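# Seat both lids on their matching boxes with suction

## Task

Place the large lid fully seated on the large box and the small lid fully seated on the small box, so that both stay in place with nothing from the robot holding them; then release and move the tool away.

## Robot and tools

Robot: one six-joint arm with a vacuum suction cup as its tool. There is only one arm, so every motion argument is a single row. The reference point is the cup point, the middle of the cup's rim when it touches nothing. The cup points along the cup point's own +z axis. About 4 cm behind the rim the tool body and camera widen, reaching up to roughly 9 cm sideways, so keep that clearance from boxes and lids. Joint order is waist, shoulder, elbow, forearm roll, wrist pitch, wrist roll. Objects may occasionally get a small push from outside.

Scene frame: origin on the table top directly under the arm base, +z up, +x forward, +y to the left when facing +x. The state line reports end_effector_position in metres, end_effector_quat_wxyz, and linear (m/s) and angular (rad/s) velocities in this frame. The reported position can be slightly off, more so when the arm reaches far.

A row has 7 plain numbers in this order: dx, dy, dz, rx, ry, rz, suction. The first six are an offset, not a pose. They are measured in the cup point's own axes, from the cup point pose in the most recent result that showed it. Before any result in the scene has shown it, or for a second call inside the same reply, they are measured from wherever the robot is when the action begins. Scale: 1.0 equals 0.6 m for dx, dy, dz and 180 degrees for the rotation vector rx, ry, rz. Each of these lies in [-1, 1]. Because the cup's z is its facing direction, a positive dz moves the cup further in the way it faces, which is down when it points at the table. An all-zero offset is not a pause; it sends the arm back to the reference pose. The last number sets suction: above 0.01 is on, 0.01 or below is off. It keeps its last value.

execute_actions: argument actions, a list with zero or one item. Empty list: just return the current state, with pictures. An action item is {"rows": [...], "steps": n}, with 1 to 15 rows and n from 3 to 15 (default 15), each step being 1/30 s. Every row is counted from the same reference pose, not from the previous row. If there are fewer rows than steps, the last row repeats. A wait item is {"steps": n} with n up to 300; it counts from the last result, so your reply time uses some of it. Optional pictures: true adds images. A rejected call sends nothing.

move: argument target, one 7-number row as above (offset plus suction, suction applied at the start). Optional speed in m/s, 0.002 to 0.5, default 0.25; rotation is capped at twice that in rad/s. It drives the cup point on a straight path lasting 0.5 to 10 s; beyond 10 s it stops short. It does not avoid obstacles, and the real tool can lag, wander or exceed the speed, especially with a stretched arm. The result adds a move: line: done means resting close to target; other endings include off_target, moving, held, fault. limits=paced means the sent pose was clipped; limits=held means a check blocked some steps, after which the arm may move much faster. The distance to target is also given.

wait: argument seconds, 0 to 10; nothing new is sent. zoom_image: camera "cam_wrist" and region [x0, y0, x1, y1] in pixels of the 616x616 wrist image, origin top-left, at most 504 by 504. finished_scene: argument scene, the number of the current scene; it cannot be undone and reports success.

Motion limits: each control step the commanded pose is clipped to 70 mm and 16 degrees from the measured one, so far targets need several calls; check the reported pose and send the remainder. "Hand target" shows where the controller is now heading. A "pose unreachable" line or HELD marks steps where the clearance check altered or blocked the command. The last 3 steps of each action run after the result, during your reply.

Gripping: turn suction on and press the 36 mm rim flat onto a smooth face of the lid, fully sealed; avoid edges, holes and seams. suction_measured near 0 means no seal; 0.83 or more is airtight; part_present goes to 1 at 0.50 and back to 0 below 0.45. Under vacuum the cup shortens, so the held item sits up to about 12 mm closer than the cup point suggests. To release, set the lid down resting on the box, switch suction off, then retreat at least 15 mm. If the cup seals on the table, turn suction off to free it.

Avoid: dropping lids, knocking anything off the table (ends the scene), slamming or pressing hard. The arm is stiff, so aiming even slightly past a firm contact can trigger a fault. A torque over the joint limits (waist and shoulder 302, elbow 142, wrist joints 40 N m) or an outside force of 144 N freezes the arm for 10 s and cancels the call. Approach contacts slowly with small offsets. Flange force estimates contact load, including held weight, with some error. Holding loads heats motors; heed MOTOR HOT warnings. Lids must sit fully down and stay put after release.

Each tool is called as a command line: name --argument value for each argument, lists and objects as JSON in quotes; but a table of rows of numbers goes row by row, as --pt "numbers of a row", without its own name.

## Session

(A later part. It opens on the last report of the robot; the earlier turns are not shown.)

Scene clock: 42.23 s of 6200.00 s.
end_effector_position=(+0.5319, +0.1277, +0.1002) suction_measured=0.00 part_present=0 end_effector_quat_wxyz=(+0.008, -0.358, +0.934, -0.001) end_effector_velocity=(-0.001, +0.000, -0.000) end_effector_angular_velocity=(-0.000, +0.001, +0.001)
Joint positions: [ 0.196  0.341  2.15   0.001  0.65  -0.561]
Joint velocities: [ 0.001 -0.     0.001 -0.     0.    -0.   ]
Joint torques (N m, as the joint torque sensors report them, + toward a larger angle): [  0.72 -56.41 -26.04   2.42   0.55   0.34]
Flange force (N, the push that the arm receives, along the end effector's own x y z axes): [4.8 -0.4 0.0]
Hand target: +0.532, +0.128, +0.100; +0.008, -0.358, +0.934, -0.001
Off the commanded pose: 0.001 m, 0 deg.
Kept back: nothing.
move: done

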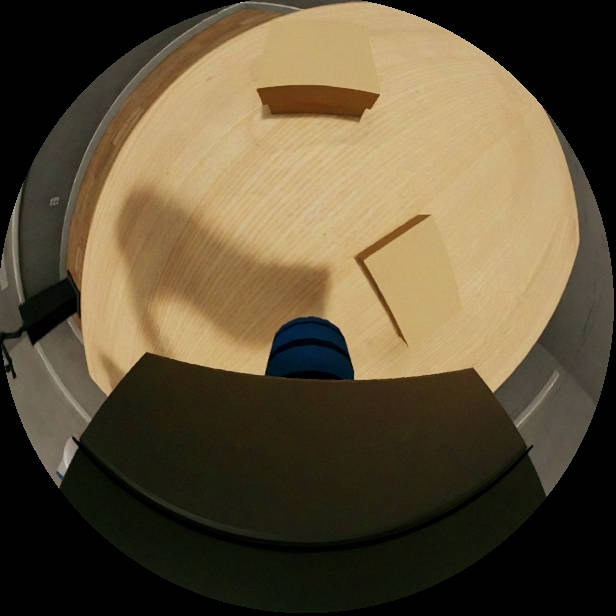

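move --target '[0.012,-0.197,0.06,0,0,-0.167,0]' --speed 0.2

Scene clock: 44.13 s of 6200.00 s.
end_effector_position=(+0.6064, +0.0352, +0.0652) suction_measured=0.00 part_present=0 end_effector_quat_wxyz=(+0.007, -0.588, +0.809, -0.003) end_effector_velocity=(-0.000, -0.000, -0.000) end_effector_angular_velocity=(+0.000, +0.001, +0.000)
Joint positions: [ 0.025  0.462  2.049  0.002  0.629 -1.258]
Joint velocities: [-0.     0.001  0.     0.001 -0.    -0.001]
Joint torques (N m, as the joint torque sensors report them, + toward a larger angle): [  1.22 -68.1  -25.38   2.23   0.52   0.28]
Flange force (N, the push that the arm receives, along the end effector's own x y z axes): [4.1 2.1 0.2]
Hand target: +0.606, +0.035, +0.065; +0.007, -0.588, +0.809, -0.003
Off the commanded pose: 0.000 m, 0 deg.
Kept back: nothing.
move: done

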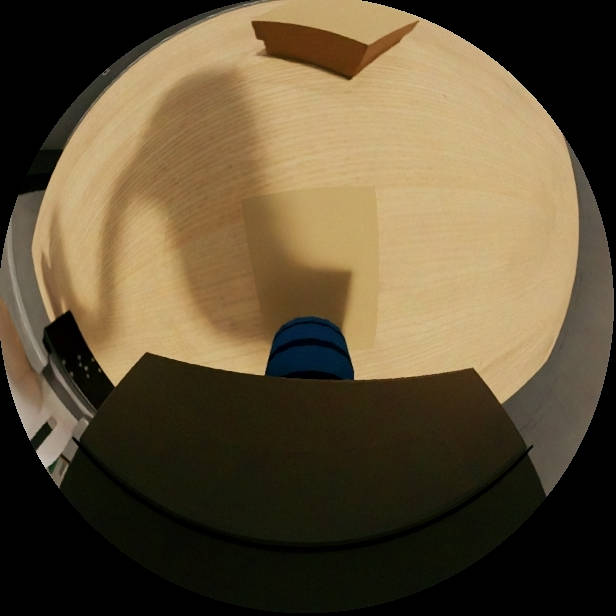

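move --target '[-0.075,-0.012,0.055,0,0,-0.033,0]' --speed 0.1

Scene clock: 45.27 s of 6200.00 s.
end_effector_position=(+0.6276, +0.0759, +0.0326) suction_measured=0.00 part_present=0 end_effector_quat_wxyz=(+0.007, -0.629, +0.777, -0.004) end_effector_velocity=(-0.000, +0.000, -0.001) end_effector_angular_velocity=(-0.000, +0.001, +0.000)
Joint positions: [ 0.089  0.535  2.01   0.001  0.595 -1.296]
Joint velocities: [ 0.     0.001 -0.    -0.    -0.     0.   ]
Joint torques (N m, as the joint torque sensors report them, + toward a larger angle): [  0.48 -74.14 -24.28   2.22   0.47   0.16]
Flange force (N, the push that the arm receives, along the end effector's own x y z axes): [2.4 2.0 1.2]
Hand target: +0.628, +0.076, +0.033; +0.007, -0.629, +0.777, -0.004
Off the commanded pose: 0.000 m, 0 deg.
Kept back: nothing.
move: done

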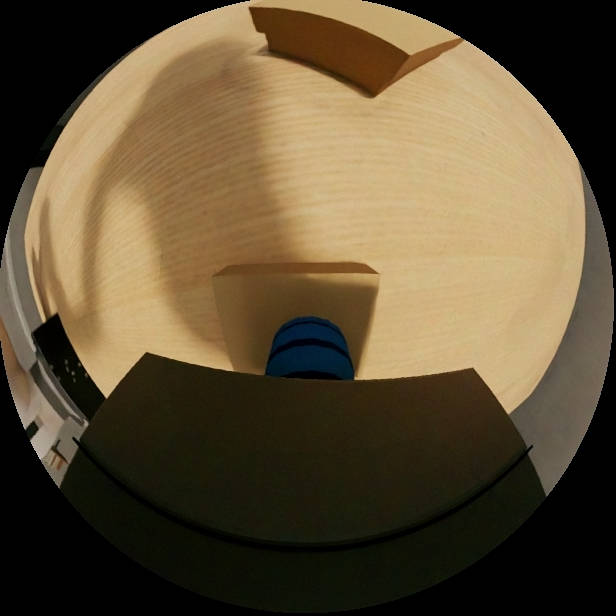

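Shift left a little and descend.

move --target '[0,0.01,0.02,0,0,0,1]' --speed 0.02

Scene clock: 46.40 s of 6200.00 s.
end_effector_position=(+0.6219, +0.0771, +0.0205) suction_measured=0.83 part_present=1 end_effector_quat_wxyz=(+0.007, -0.629, +0.777, -0.004) end_effector_velocity=(-0.001, +0.000, -0.001) end_effector_angular_velocity=(+0.000, +0.002, +0.001)
Joint positions: [ 0.092  0.548  2.024  0.001  0.569 -1.294]
Joint velocities: [ 0.     0.001  0.     0.001  0.001 -0.001]
Joint torques (N m, as the joint torque sensors report them, + toward a larger angle): [ -0.42 -74.16 -23.62   2.06   0.51   0.24]
Flange force (N, the push that the arm receives, along the end effector's own x y z axes): [1.2 2.8 1.3]
Hand target: +0.622, +0.077, +0.021; +0.007, -0.629, +0.777, -0.004
Off the commanded pose: 0.000 m, 0 deg.
Kept back: nothing.
move: done

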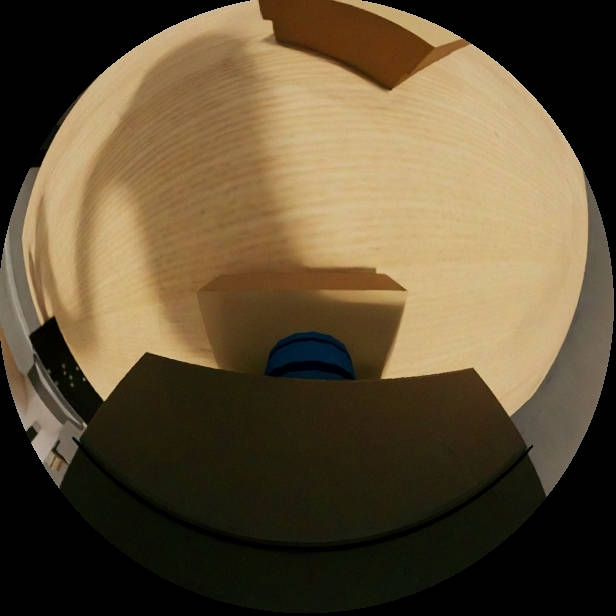

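move --target '[0,0,-0.15,0,0,0,1]'

move --target '[0.885,0.047,-0.1,0,0,0.033,1]' --speed 0.35

Scene clock: 47.40 s of 6200.00 s.
end_effector_position=(+0.6204, +0.0770, +0.1105) suction_measured=0.85 part_present=1 end_effector_quat_wxyz=(+0.007, -0.629, +0.777, -0.004) end_effector_velocity=(+0.001, -0.000, +0.002) end_effector_angular_velocity=(+0.000, -0.003, -0.001)
Joint positions: [ 0.092  0.42   1.995  0.001  0.726 -1.294]
Joint velocities: [-0.001 -0.002 -0.    -0.    -0.    -0.   ]
Joint torques (N m, as the joint torque sensors report them, + toward a larger angle): [  0.58 -67.07 -28.42   2.49   0.44   0.23]
Flange force (N, the push that the arm receives, along the end effector's own x y z axes): [2.8 2.7 0.3]
Hand target: +0.620, +0.077, +0.111; +0.007, -0.629, +0.777, -0.004
Off the commanded pose: 0.000 m, 0 deg.
Kept back: nothing.
move: done

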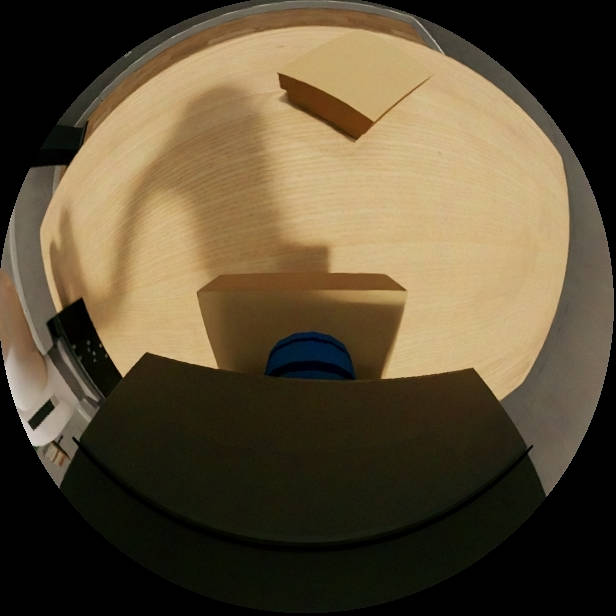

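Scene clock: 49.40 s of 6200.00 s.
end_effector_position=(+0.4825, -0.4371, +0.1671) suction_measured=0.85 part_present=1 end_effector_quat_wxyz=(+0.008, -0.588, +0.809, -0.004) end_effector_velocity=(-0.000, -0.001, +0.000) end_effector_angular_velocity=(-0.000, -0.000, +0.001)
Joint positions: [-0.764  0.379  1.909  0.003  0.853 -2.048]
Joint velocities: [-0.001  0.    -0.001 -0.     0.    -0.002]
Joint torques (N m, as the joint torque sensors report them, + toward a larger angle): [  0.87 -67.54 -31.7    3.04   0.39   0.29]
Flange force (N, the push that the arm receives, along the end effector's own x y z axes): [-0.4 2.9 0.9]
Hand target: +0.482, -0.437, +0.167; +0.008, -0.588, +0.809, -0.004
Off the commanded pose: 0.001 m, 0 deg.
Kept back: nothing.
move: done

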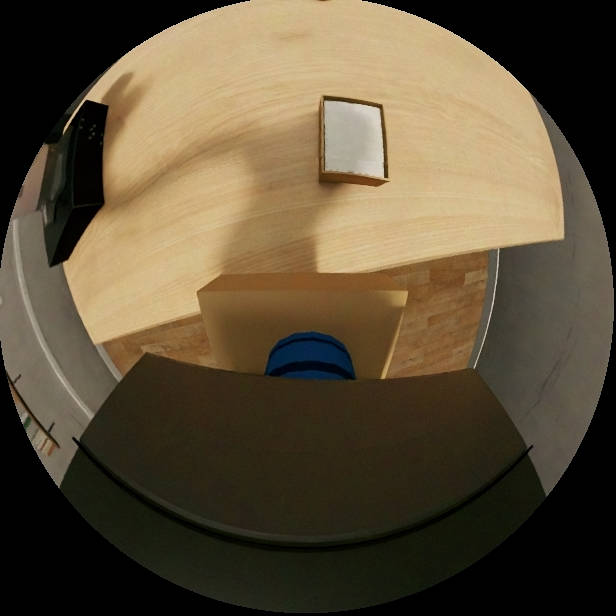

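move --target '[-0.167,-0.097,0.1,0,0,0,1]' --speed 0.15

Scene clock: 50.83 s of 6200.00 s.
end_effector_position=(+0.5695, -0.3594, +0.1087) suction_measured=0.85 part_present=1 end_effector_quat_wxyz=(+0.008, -0.588, +0.809, -0.003) end_effector_velocity=(-0.000, +0.001, -0.000) end_effector_angular_velocity=(+0.001, +0.001, -0.002)
Joint positions: [-0.59   0.477  1.898  0.003  0.766 -1.874]
Joint velocities: [0.    0.    0.    0.    0.001 0.002]
Joint torques (N m, as the joint torque sensors report them, + toward a larger angle): [  1.02 -73.46 -29.33   2.78   0.57   0.12]
Flange force (N, the push that the arm receives, along the end effector's own x y z axes): [0.4 3.6 0.5]
Hand target: +0.569, -0.359, +0.109; +0.008, -0.588, +0.809, -0.003
Off the commanded pose: 0.000 m, 0 deg.
Kept back: nothing.
move: done

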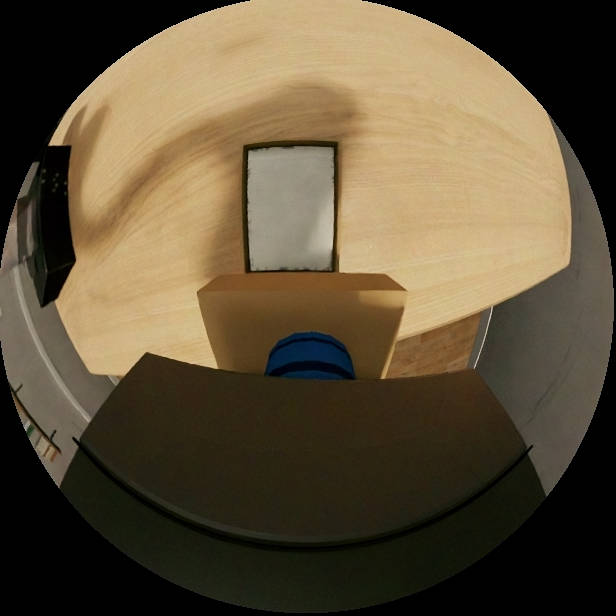

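move --target '[-0.125,0.015,0.064,0,0,0,1]' --speed 0.1

zoom_image --camera "cam_wrist" --region '[180, 200, 420, 320]'

Scene clock: 52.23 s of 6200.00 s.
end_effector_position=(+0.5845, -0.2852, +0.0707) suction_measured=0.85 part_present=1 end_effector_quat_wxyz=(+0.008, -0.588, +0.809, -0.003) end_effector_velocity=(-0.000, +0.000, -0.000) end_effector_angular_velocity=(-0.000, +0.001, +0.003)
Joint positions: [-0.484  0.499  1.961  0.003  0.68  -1.767]
Joint velocities: [ 0.001  0.    -0.    -0.001  0.001 -0.001]
Joint torques (N m, as the joint torque sensors report them, + toward a larger angle): [ -0.09 -73.99 -26.88   2.29   0.5    0.05]
Flange force (N, the push that the arm receives, along the end effector's own x y z axes): [-0.7 2.3 1.2]
Hand target: +0.584, -0.285, +0.071; +0.008, -0.588, +0.809, -0.003
Off the commanded pose: 0.000 m, 0 deg.
Kept back: nothing.
move: done

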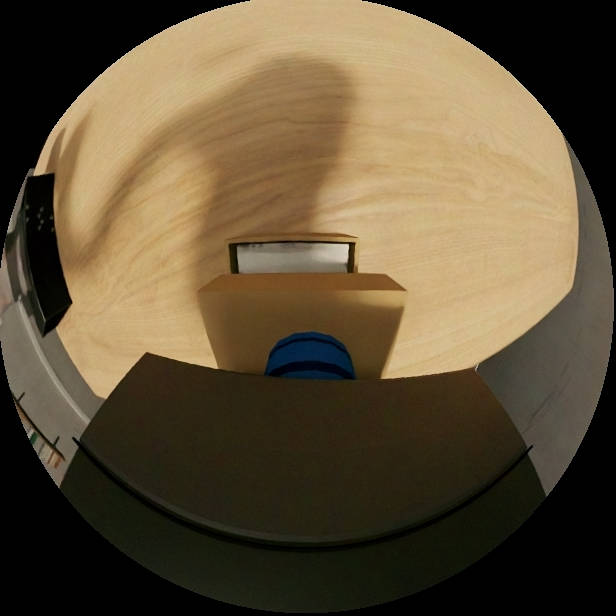

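Region (180, 200, 420, 320) of cam_wrist's 616x616 image, scaled by 2.100, with more detail than that image has.

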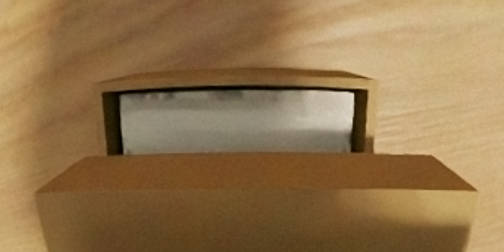

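move --target '[-0.02,0.011,0.02,0,0,-0.008,1]' --speed 0.03

zoom_image --camera "cam_wrist" --region '[180, 200, 420, 320]'

Scene clock: 53.33 s of 6200.00 s.
end_effector_position=(+0.5821, -0.2717, +0.0587) suction_measured=0.85 part_present=1 end_effector_quat_wxyz=(+0.008, -0.598, +0.801, -0.004) end_effector_velocity=(-0.001, +0.000, +0.001) end_effector_angular_velocity=(-0.000, +0.001, +0.004)
Joint positions: [-0.467  0.507  1.981  0.003  0.652 -1.776]
Joint velocities: [ 0.001 -0.001  0.    -0.002  0.002 -0.002]
Joint torques (N m, as the joint torque sensors report them, + toward a larger angle): [  1.62 -73.93 -26.21   2.55   0.48   0.29]
Flange force (N, the push that the arm receives, along the end effector's own x y z axes): [1.9 3.3 1.3]
Hand target: +0.582, -0.272, +0.059; +0.008, -0.598, +0.801, -0.004
Off the commanded pose: 0.000 m, 0 deg.
Kept back: nothing.
move: done

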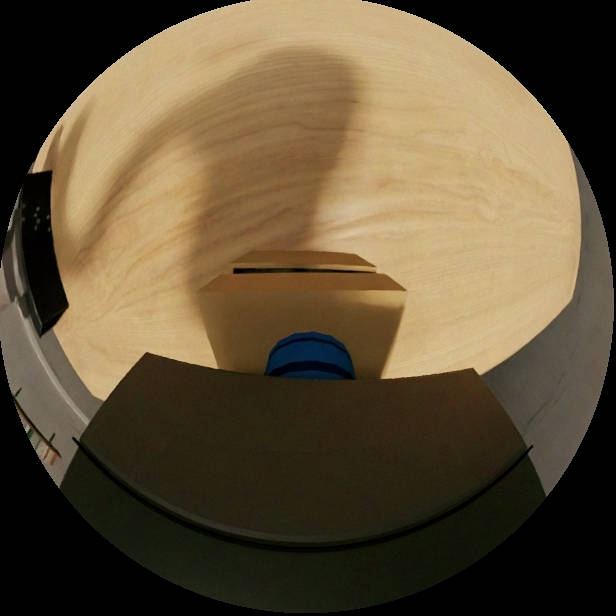

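Region (180, 200, 420, 320) of cam_wrist's 616x616 image, scaled by 2.100, with more detail than that image has.

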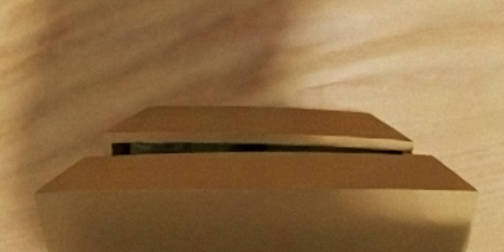

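move --target '[-0.015,0,0.006,0,0,0.005,1]' --speed 0.02

move --target '[0,0,0.006,0,0,0,1]' --speed 0.01

Scene clock: 54.27 s of 6200.00 s.
end_effector_position=(+0.5847, -0.2631, +0.0552) suction_measured=0.85 part_present=1 end_effector_quat_wxyz=(+0.008, -0.592, +0.806, -0.003) end_effector_velocity=(-0.000, +0.001, +0.000) end_effector_angular_velocity=(+0.000, +0.001, -0.000)
Joint positions: [-0.454  0.511  1.985  0.003  0.645 -1.746]
Joint velocities: [ 0.001 -0.     0.    -0.     0.002  0.001]
Joint torques (N m, as the joint torque sensors report them, + toward a larger angle): [  1.01 -72.62 -25.62   2.48   0.45   0.29]
Flange force (N, the push that the arm receives, along the end effector's own x y z axes): [1.3 3.5 -0.1]
Hand target: +0.585, -0.263, +0.055; +0.008, -0.592, +0.806, -0.003
Off the commanded pose: 0.000 m, 0 deg.
Kept back: nothing.
move: done

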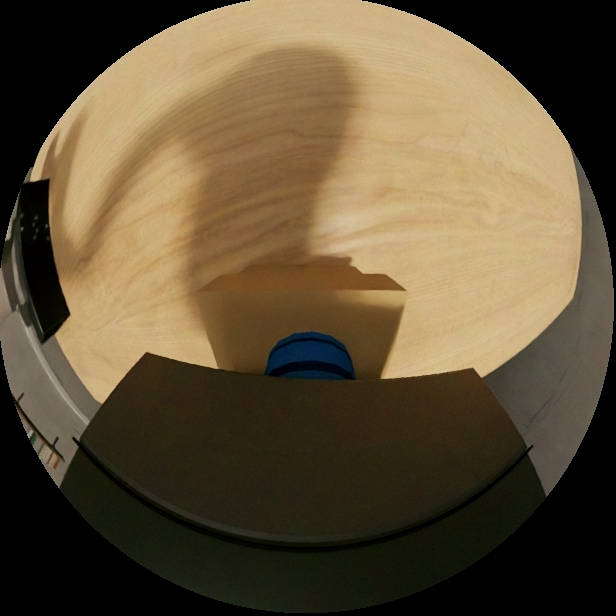

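Scene clock: 54.97 s of 6200.00 s.
end_effector_position=(+0.5848, -0.2630, +0.0516) suction_measured=0.85 part_present=1 end_effector_quat_wxyz=(+0.008, -0.592, +0.806, -0.003) end_effector_velocity=(+0.000, -0.000, +0.001) end_effector_angular_velocity=(-0.001, -0.001, +0.001)
Joint positions: [-0.454  0.516  1.986  0.003  0.639 -1.746]
Joint velocities: [-0.    -0.001  0.    -0.001 -0.    -0.   ]
Joint torques (N m, as the joint torque sensors report them, + toward a larger angle): [  0.33 -71.99 -24.7    2.49   0.22   0.18]
Flange force (N, the push that the arm receives, along the end effector's own x y z axes): [-0.1 2.8 -2.6]
Hand target: +0.585, -0.263, +0.052; +0.008, -0.592, +0.806, -0.003
Off the commanded pose: 0.000 m, 0 deg.
Kept back: nothing.
move: done

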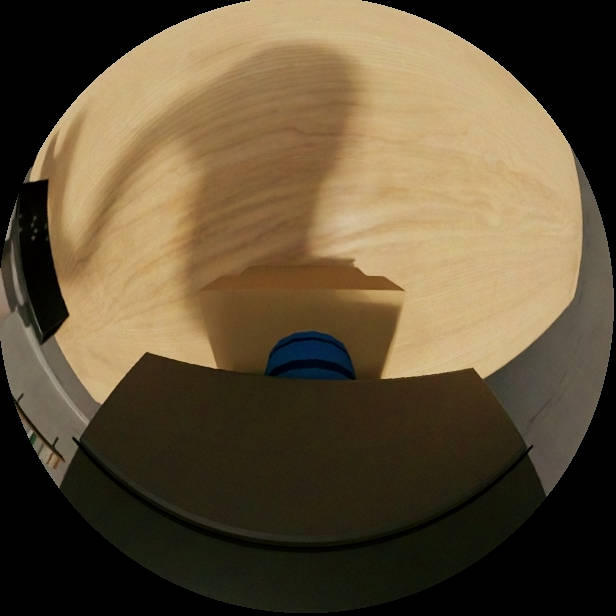

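Light contact; one more small step.

move --target '[0,0,0.005,0,0,0,1]' --speed 0.01

Scene clock: 55.90 s of 6200.00 s.
end_effector_position=(+0.5848, -0.2630, +0.0486) suction_measured=0.85 part_present=1 end_effector_quat_wxyz=(+0.008, -0.592, +0.806, -0.003) end_effector_velocity=(-0.000, +0.000, -0.001) end_effector_angular_velocity=(+0.001, +0.000, -0.001)
Joint positions: [-0.454  0.52   1.987  0.003  0.634 -1.746]
Joint velocities: [-0.     0.002  0.     0.001 -0.001  0.001]
Joint torques (N m, as the joint torque sensors report them, + toward a larger angle): [  0.43 -71.29 -24.24   2.42   0.12   0.12]
Flange force (N, the push that the arm receives, along the end effector's own x y z axes): [0.2 2.8 -3.8]
Hand target: +0.585, -0.263, +0.049; +0.008, -0.592, +0.806, -0.003
Off the commanded pose: 0.000 m, 0 deg.
Kept back: nothing.
move: done

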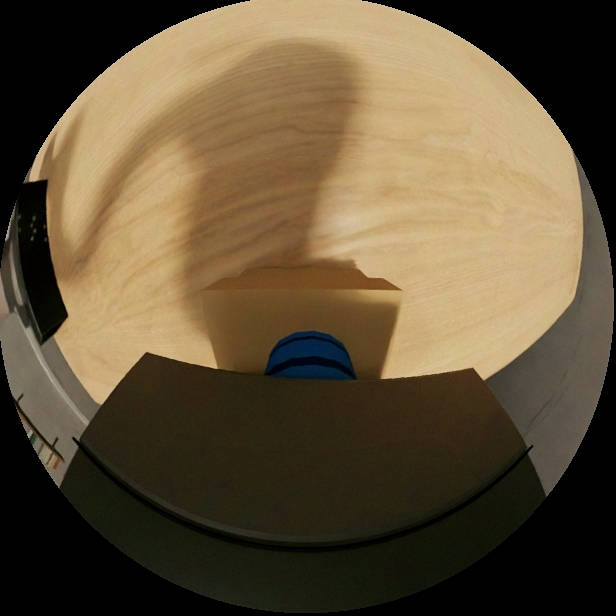

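move --target '[0.004,0,0,0,0,0,1]' --speed 0.01

move --target '[0,0,0.005,0,0,0,1]' --speed 0.01

Scene clock: 56.83 s of 6200.00 s.
end_effector_position=(+0.5841, -0.2653, +0.0485) suction_measured=0.84 part_present=1 end_effector_quat_wxyz=(+0.008, -0.592, +0.806, -0.003) end_effector_velocity=(+0.000, -0.001, -0.000) end_effector_angular_velocity=(-0.000, -0.001, -0.000)
Joint positions: [-0.457  0.52   1.986  0.003  0.634 -1.75 ]
Joint velocities: [-0.001  0.    -0.     0.    -0.001 -0.001]
Joint torques (N m, as the joint torque sensors report them, + toward a larger angle): [  1.24 -74.69 -25.95   2.43   0.43   0.2 ]
Flange force (N, the push that the arm receives, along the end effector's own x y z axes): [1.5 3.2 2.0]
Hand target: +0.584, -0.265, +0.049; +0.008, -0.592, +0.806, -0.003
Off the commanded pose: 0.000 m, 0 deg.
Kept back: nothing.
move: done

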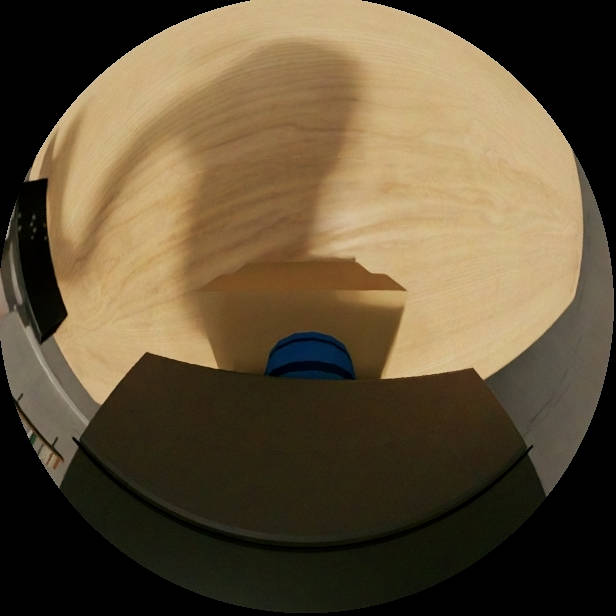

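Scene clock: 57.53 s of 6200.00 s.
end_effector_position=(+0.5841, -0.2653, +0.0455) suction_measured=0.85 part_present=1 end_effector_quat_wxyz=(+0.008, -0.592, +0.806, -0.003) end_effector_velocity=(-0.000, +0.001, -0.000) end_effector_angular_velocity=(+0.001, +0.001, +0.001)
Joint positions: [-0.457  0.524  1.987  0.003  0.629 -1.75 ]
Joint velocities: [ 0.001 -0.     0.     0.     0.    -0.   ]
Joint torques (N m, as the joint torque sensors report them, + toward a larger angle): [  1.18 -74.11 -25.57   2.26   0.41   0.31]
Flange force (N, the push that the arm receives, along the end effector's own x y z axes): [1.2 3.9 0.6]
Hand target: +0.584, -0.265, +0.046; +0.008, -0.592, +0.806, -0.003
Off the commanded pose: 0.000 m, 0 deg.
Kept back: nothing.
move: done

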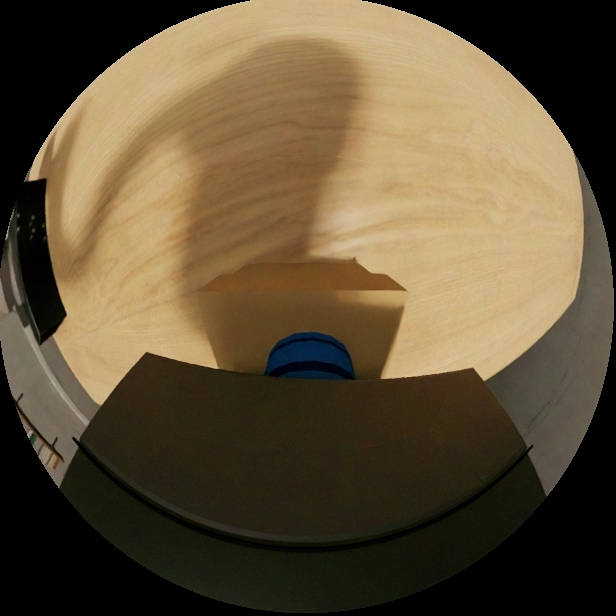

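In. Lower 8 mm more, then release.

move --target '[0,0,0.012,0,0,0,1]' --speed 0.015

move --target '[0,0,-0.1,0,0,0,0]' --speed 0.05

move --target '[0.33,0,0,0,0,0,0]' --speed 0.2

Scene clock: 58.47 s of 6200.00 s.
end_effector_position=(+0.5842, -0.2653, +0.0383) suction_measured=0.85 part_present=1 end_effector_quat_wxyz=(+0.008, -0.592, +0.806, -0.003) end_effector_velocity=(-0.001, +0.000, -0.001) end_effector_angular_velocity=(+0.001, +0.002, -0.001)
Joint positions: [-0.457  0.535  1.989  0.003  0.617 -1.75 ]
Joint velocities: [ 0.     0.001  0.    -0.     0.001  0.001]
Joint torques (N m, as the joint torque sensors report them, + toward a larger angle): [  0.35 -75.25 -25.23   2.19   0.41   0.15]
Flange force (N, the push that the arm receives, along the end effector's own x y z axes): [-0.3 3.0 1.6]
Hand target: +0.584, -0.265, +0.038; +0.008, -0.592, +0.806, -0.003
Off the commanded pose: 0.000 m, 0 deg.
Kept back: nothing.
move: done

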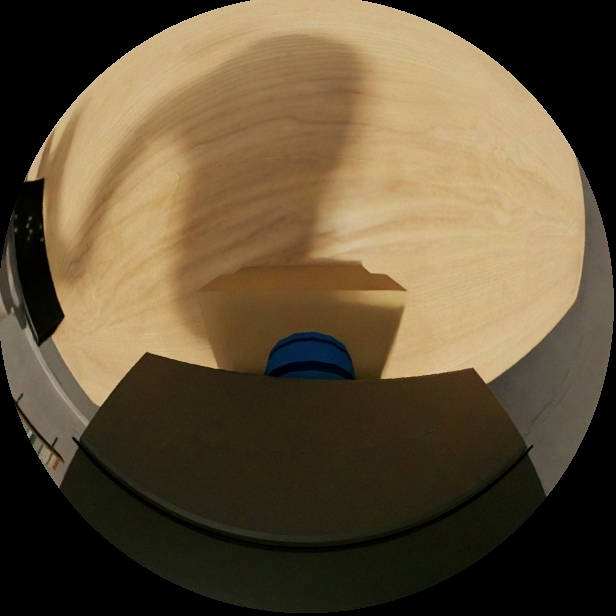

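Scene clock: 59.93 s of 6200.00 s.
end_effector_position=(+0.5833, -0.2654, +0.0983) suction_measured=0.00 part_present=0 end_effector_quat_wxyz=(+0.008, -0.592, +0.806, -0.003) end_effector_velocity=(+0.000, +0.001, -0.000) end_effector_angular_velocity=(+0.000, +0.000, -0.001)
Joint positions: [-0.457  0.452  1.969  0.003  0.72  -1.75 ]
Joint velocities: [ 0.001  0.001  0.     0.    -0.     0.002]
Joint torques (N m, as the joint torque sensors report them, + toward a larger angle): [  0.55 -71.74 -27.77   2.48   0.4    0.07]
Flange force (N, the push that the arm receives, along the end effector's own x y z axes): [0.6 0.4 3.1]
Hand target: +0.583, -0.265, +0.098; +0.008, -0.592, +0.806, -0.003
Off the commanded pose: 0.000 m, 0 deg.
Kept back: nothing.
move: done

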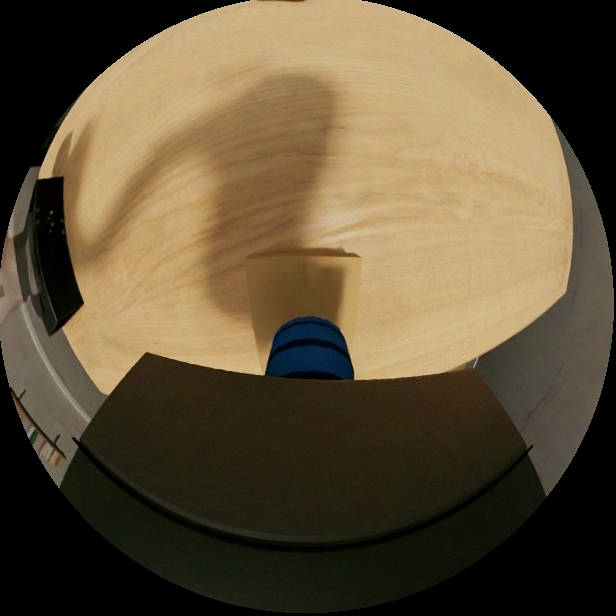

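Scene clock: 61.30 s of 6200.00 s.
end_effector_position=(+0.5244, -0.4545, +0.0969) suction_measured=0.00 part_present=0 end_effector_quat_wxyz=(+0.008, -0.592, +0.806, -0.004) end_effector_velocity=(-0.000, -0.000, +0.001) end_effector_angular_velocity=(+0.000, +0.000, +0.001)
Joint positions: [-0.74   0.514  1.86   0.003  0.767 -2.033]
Joint velocities: [-0.    -0.001 -0.     0.     0.001 -0.001]
Joint torques (N m, as the joint torque sensors report them, + toward a larger angle): [  0.93 -77.84 -29.65   2.82   0.42   0.02]
Flange force (N, the push that the arm receives, along the end effector's own x y z axes): [-1.2 3.2 1.0]
Hand target: +0.524, -0.455, +0.097; +0.008, -0.592, +0.806, -0.004
Off the commanded pose: 0.001 m, 0 deg.
Kept back: nothing.
move: done

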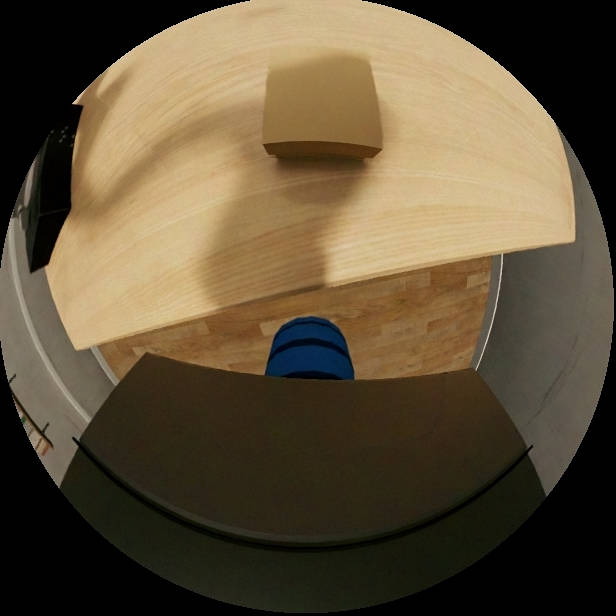

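finished_scene --scene 1

The scene is finished: the task was done.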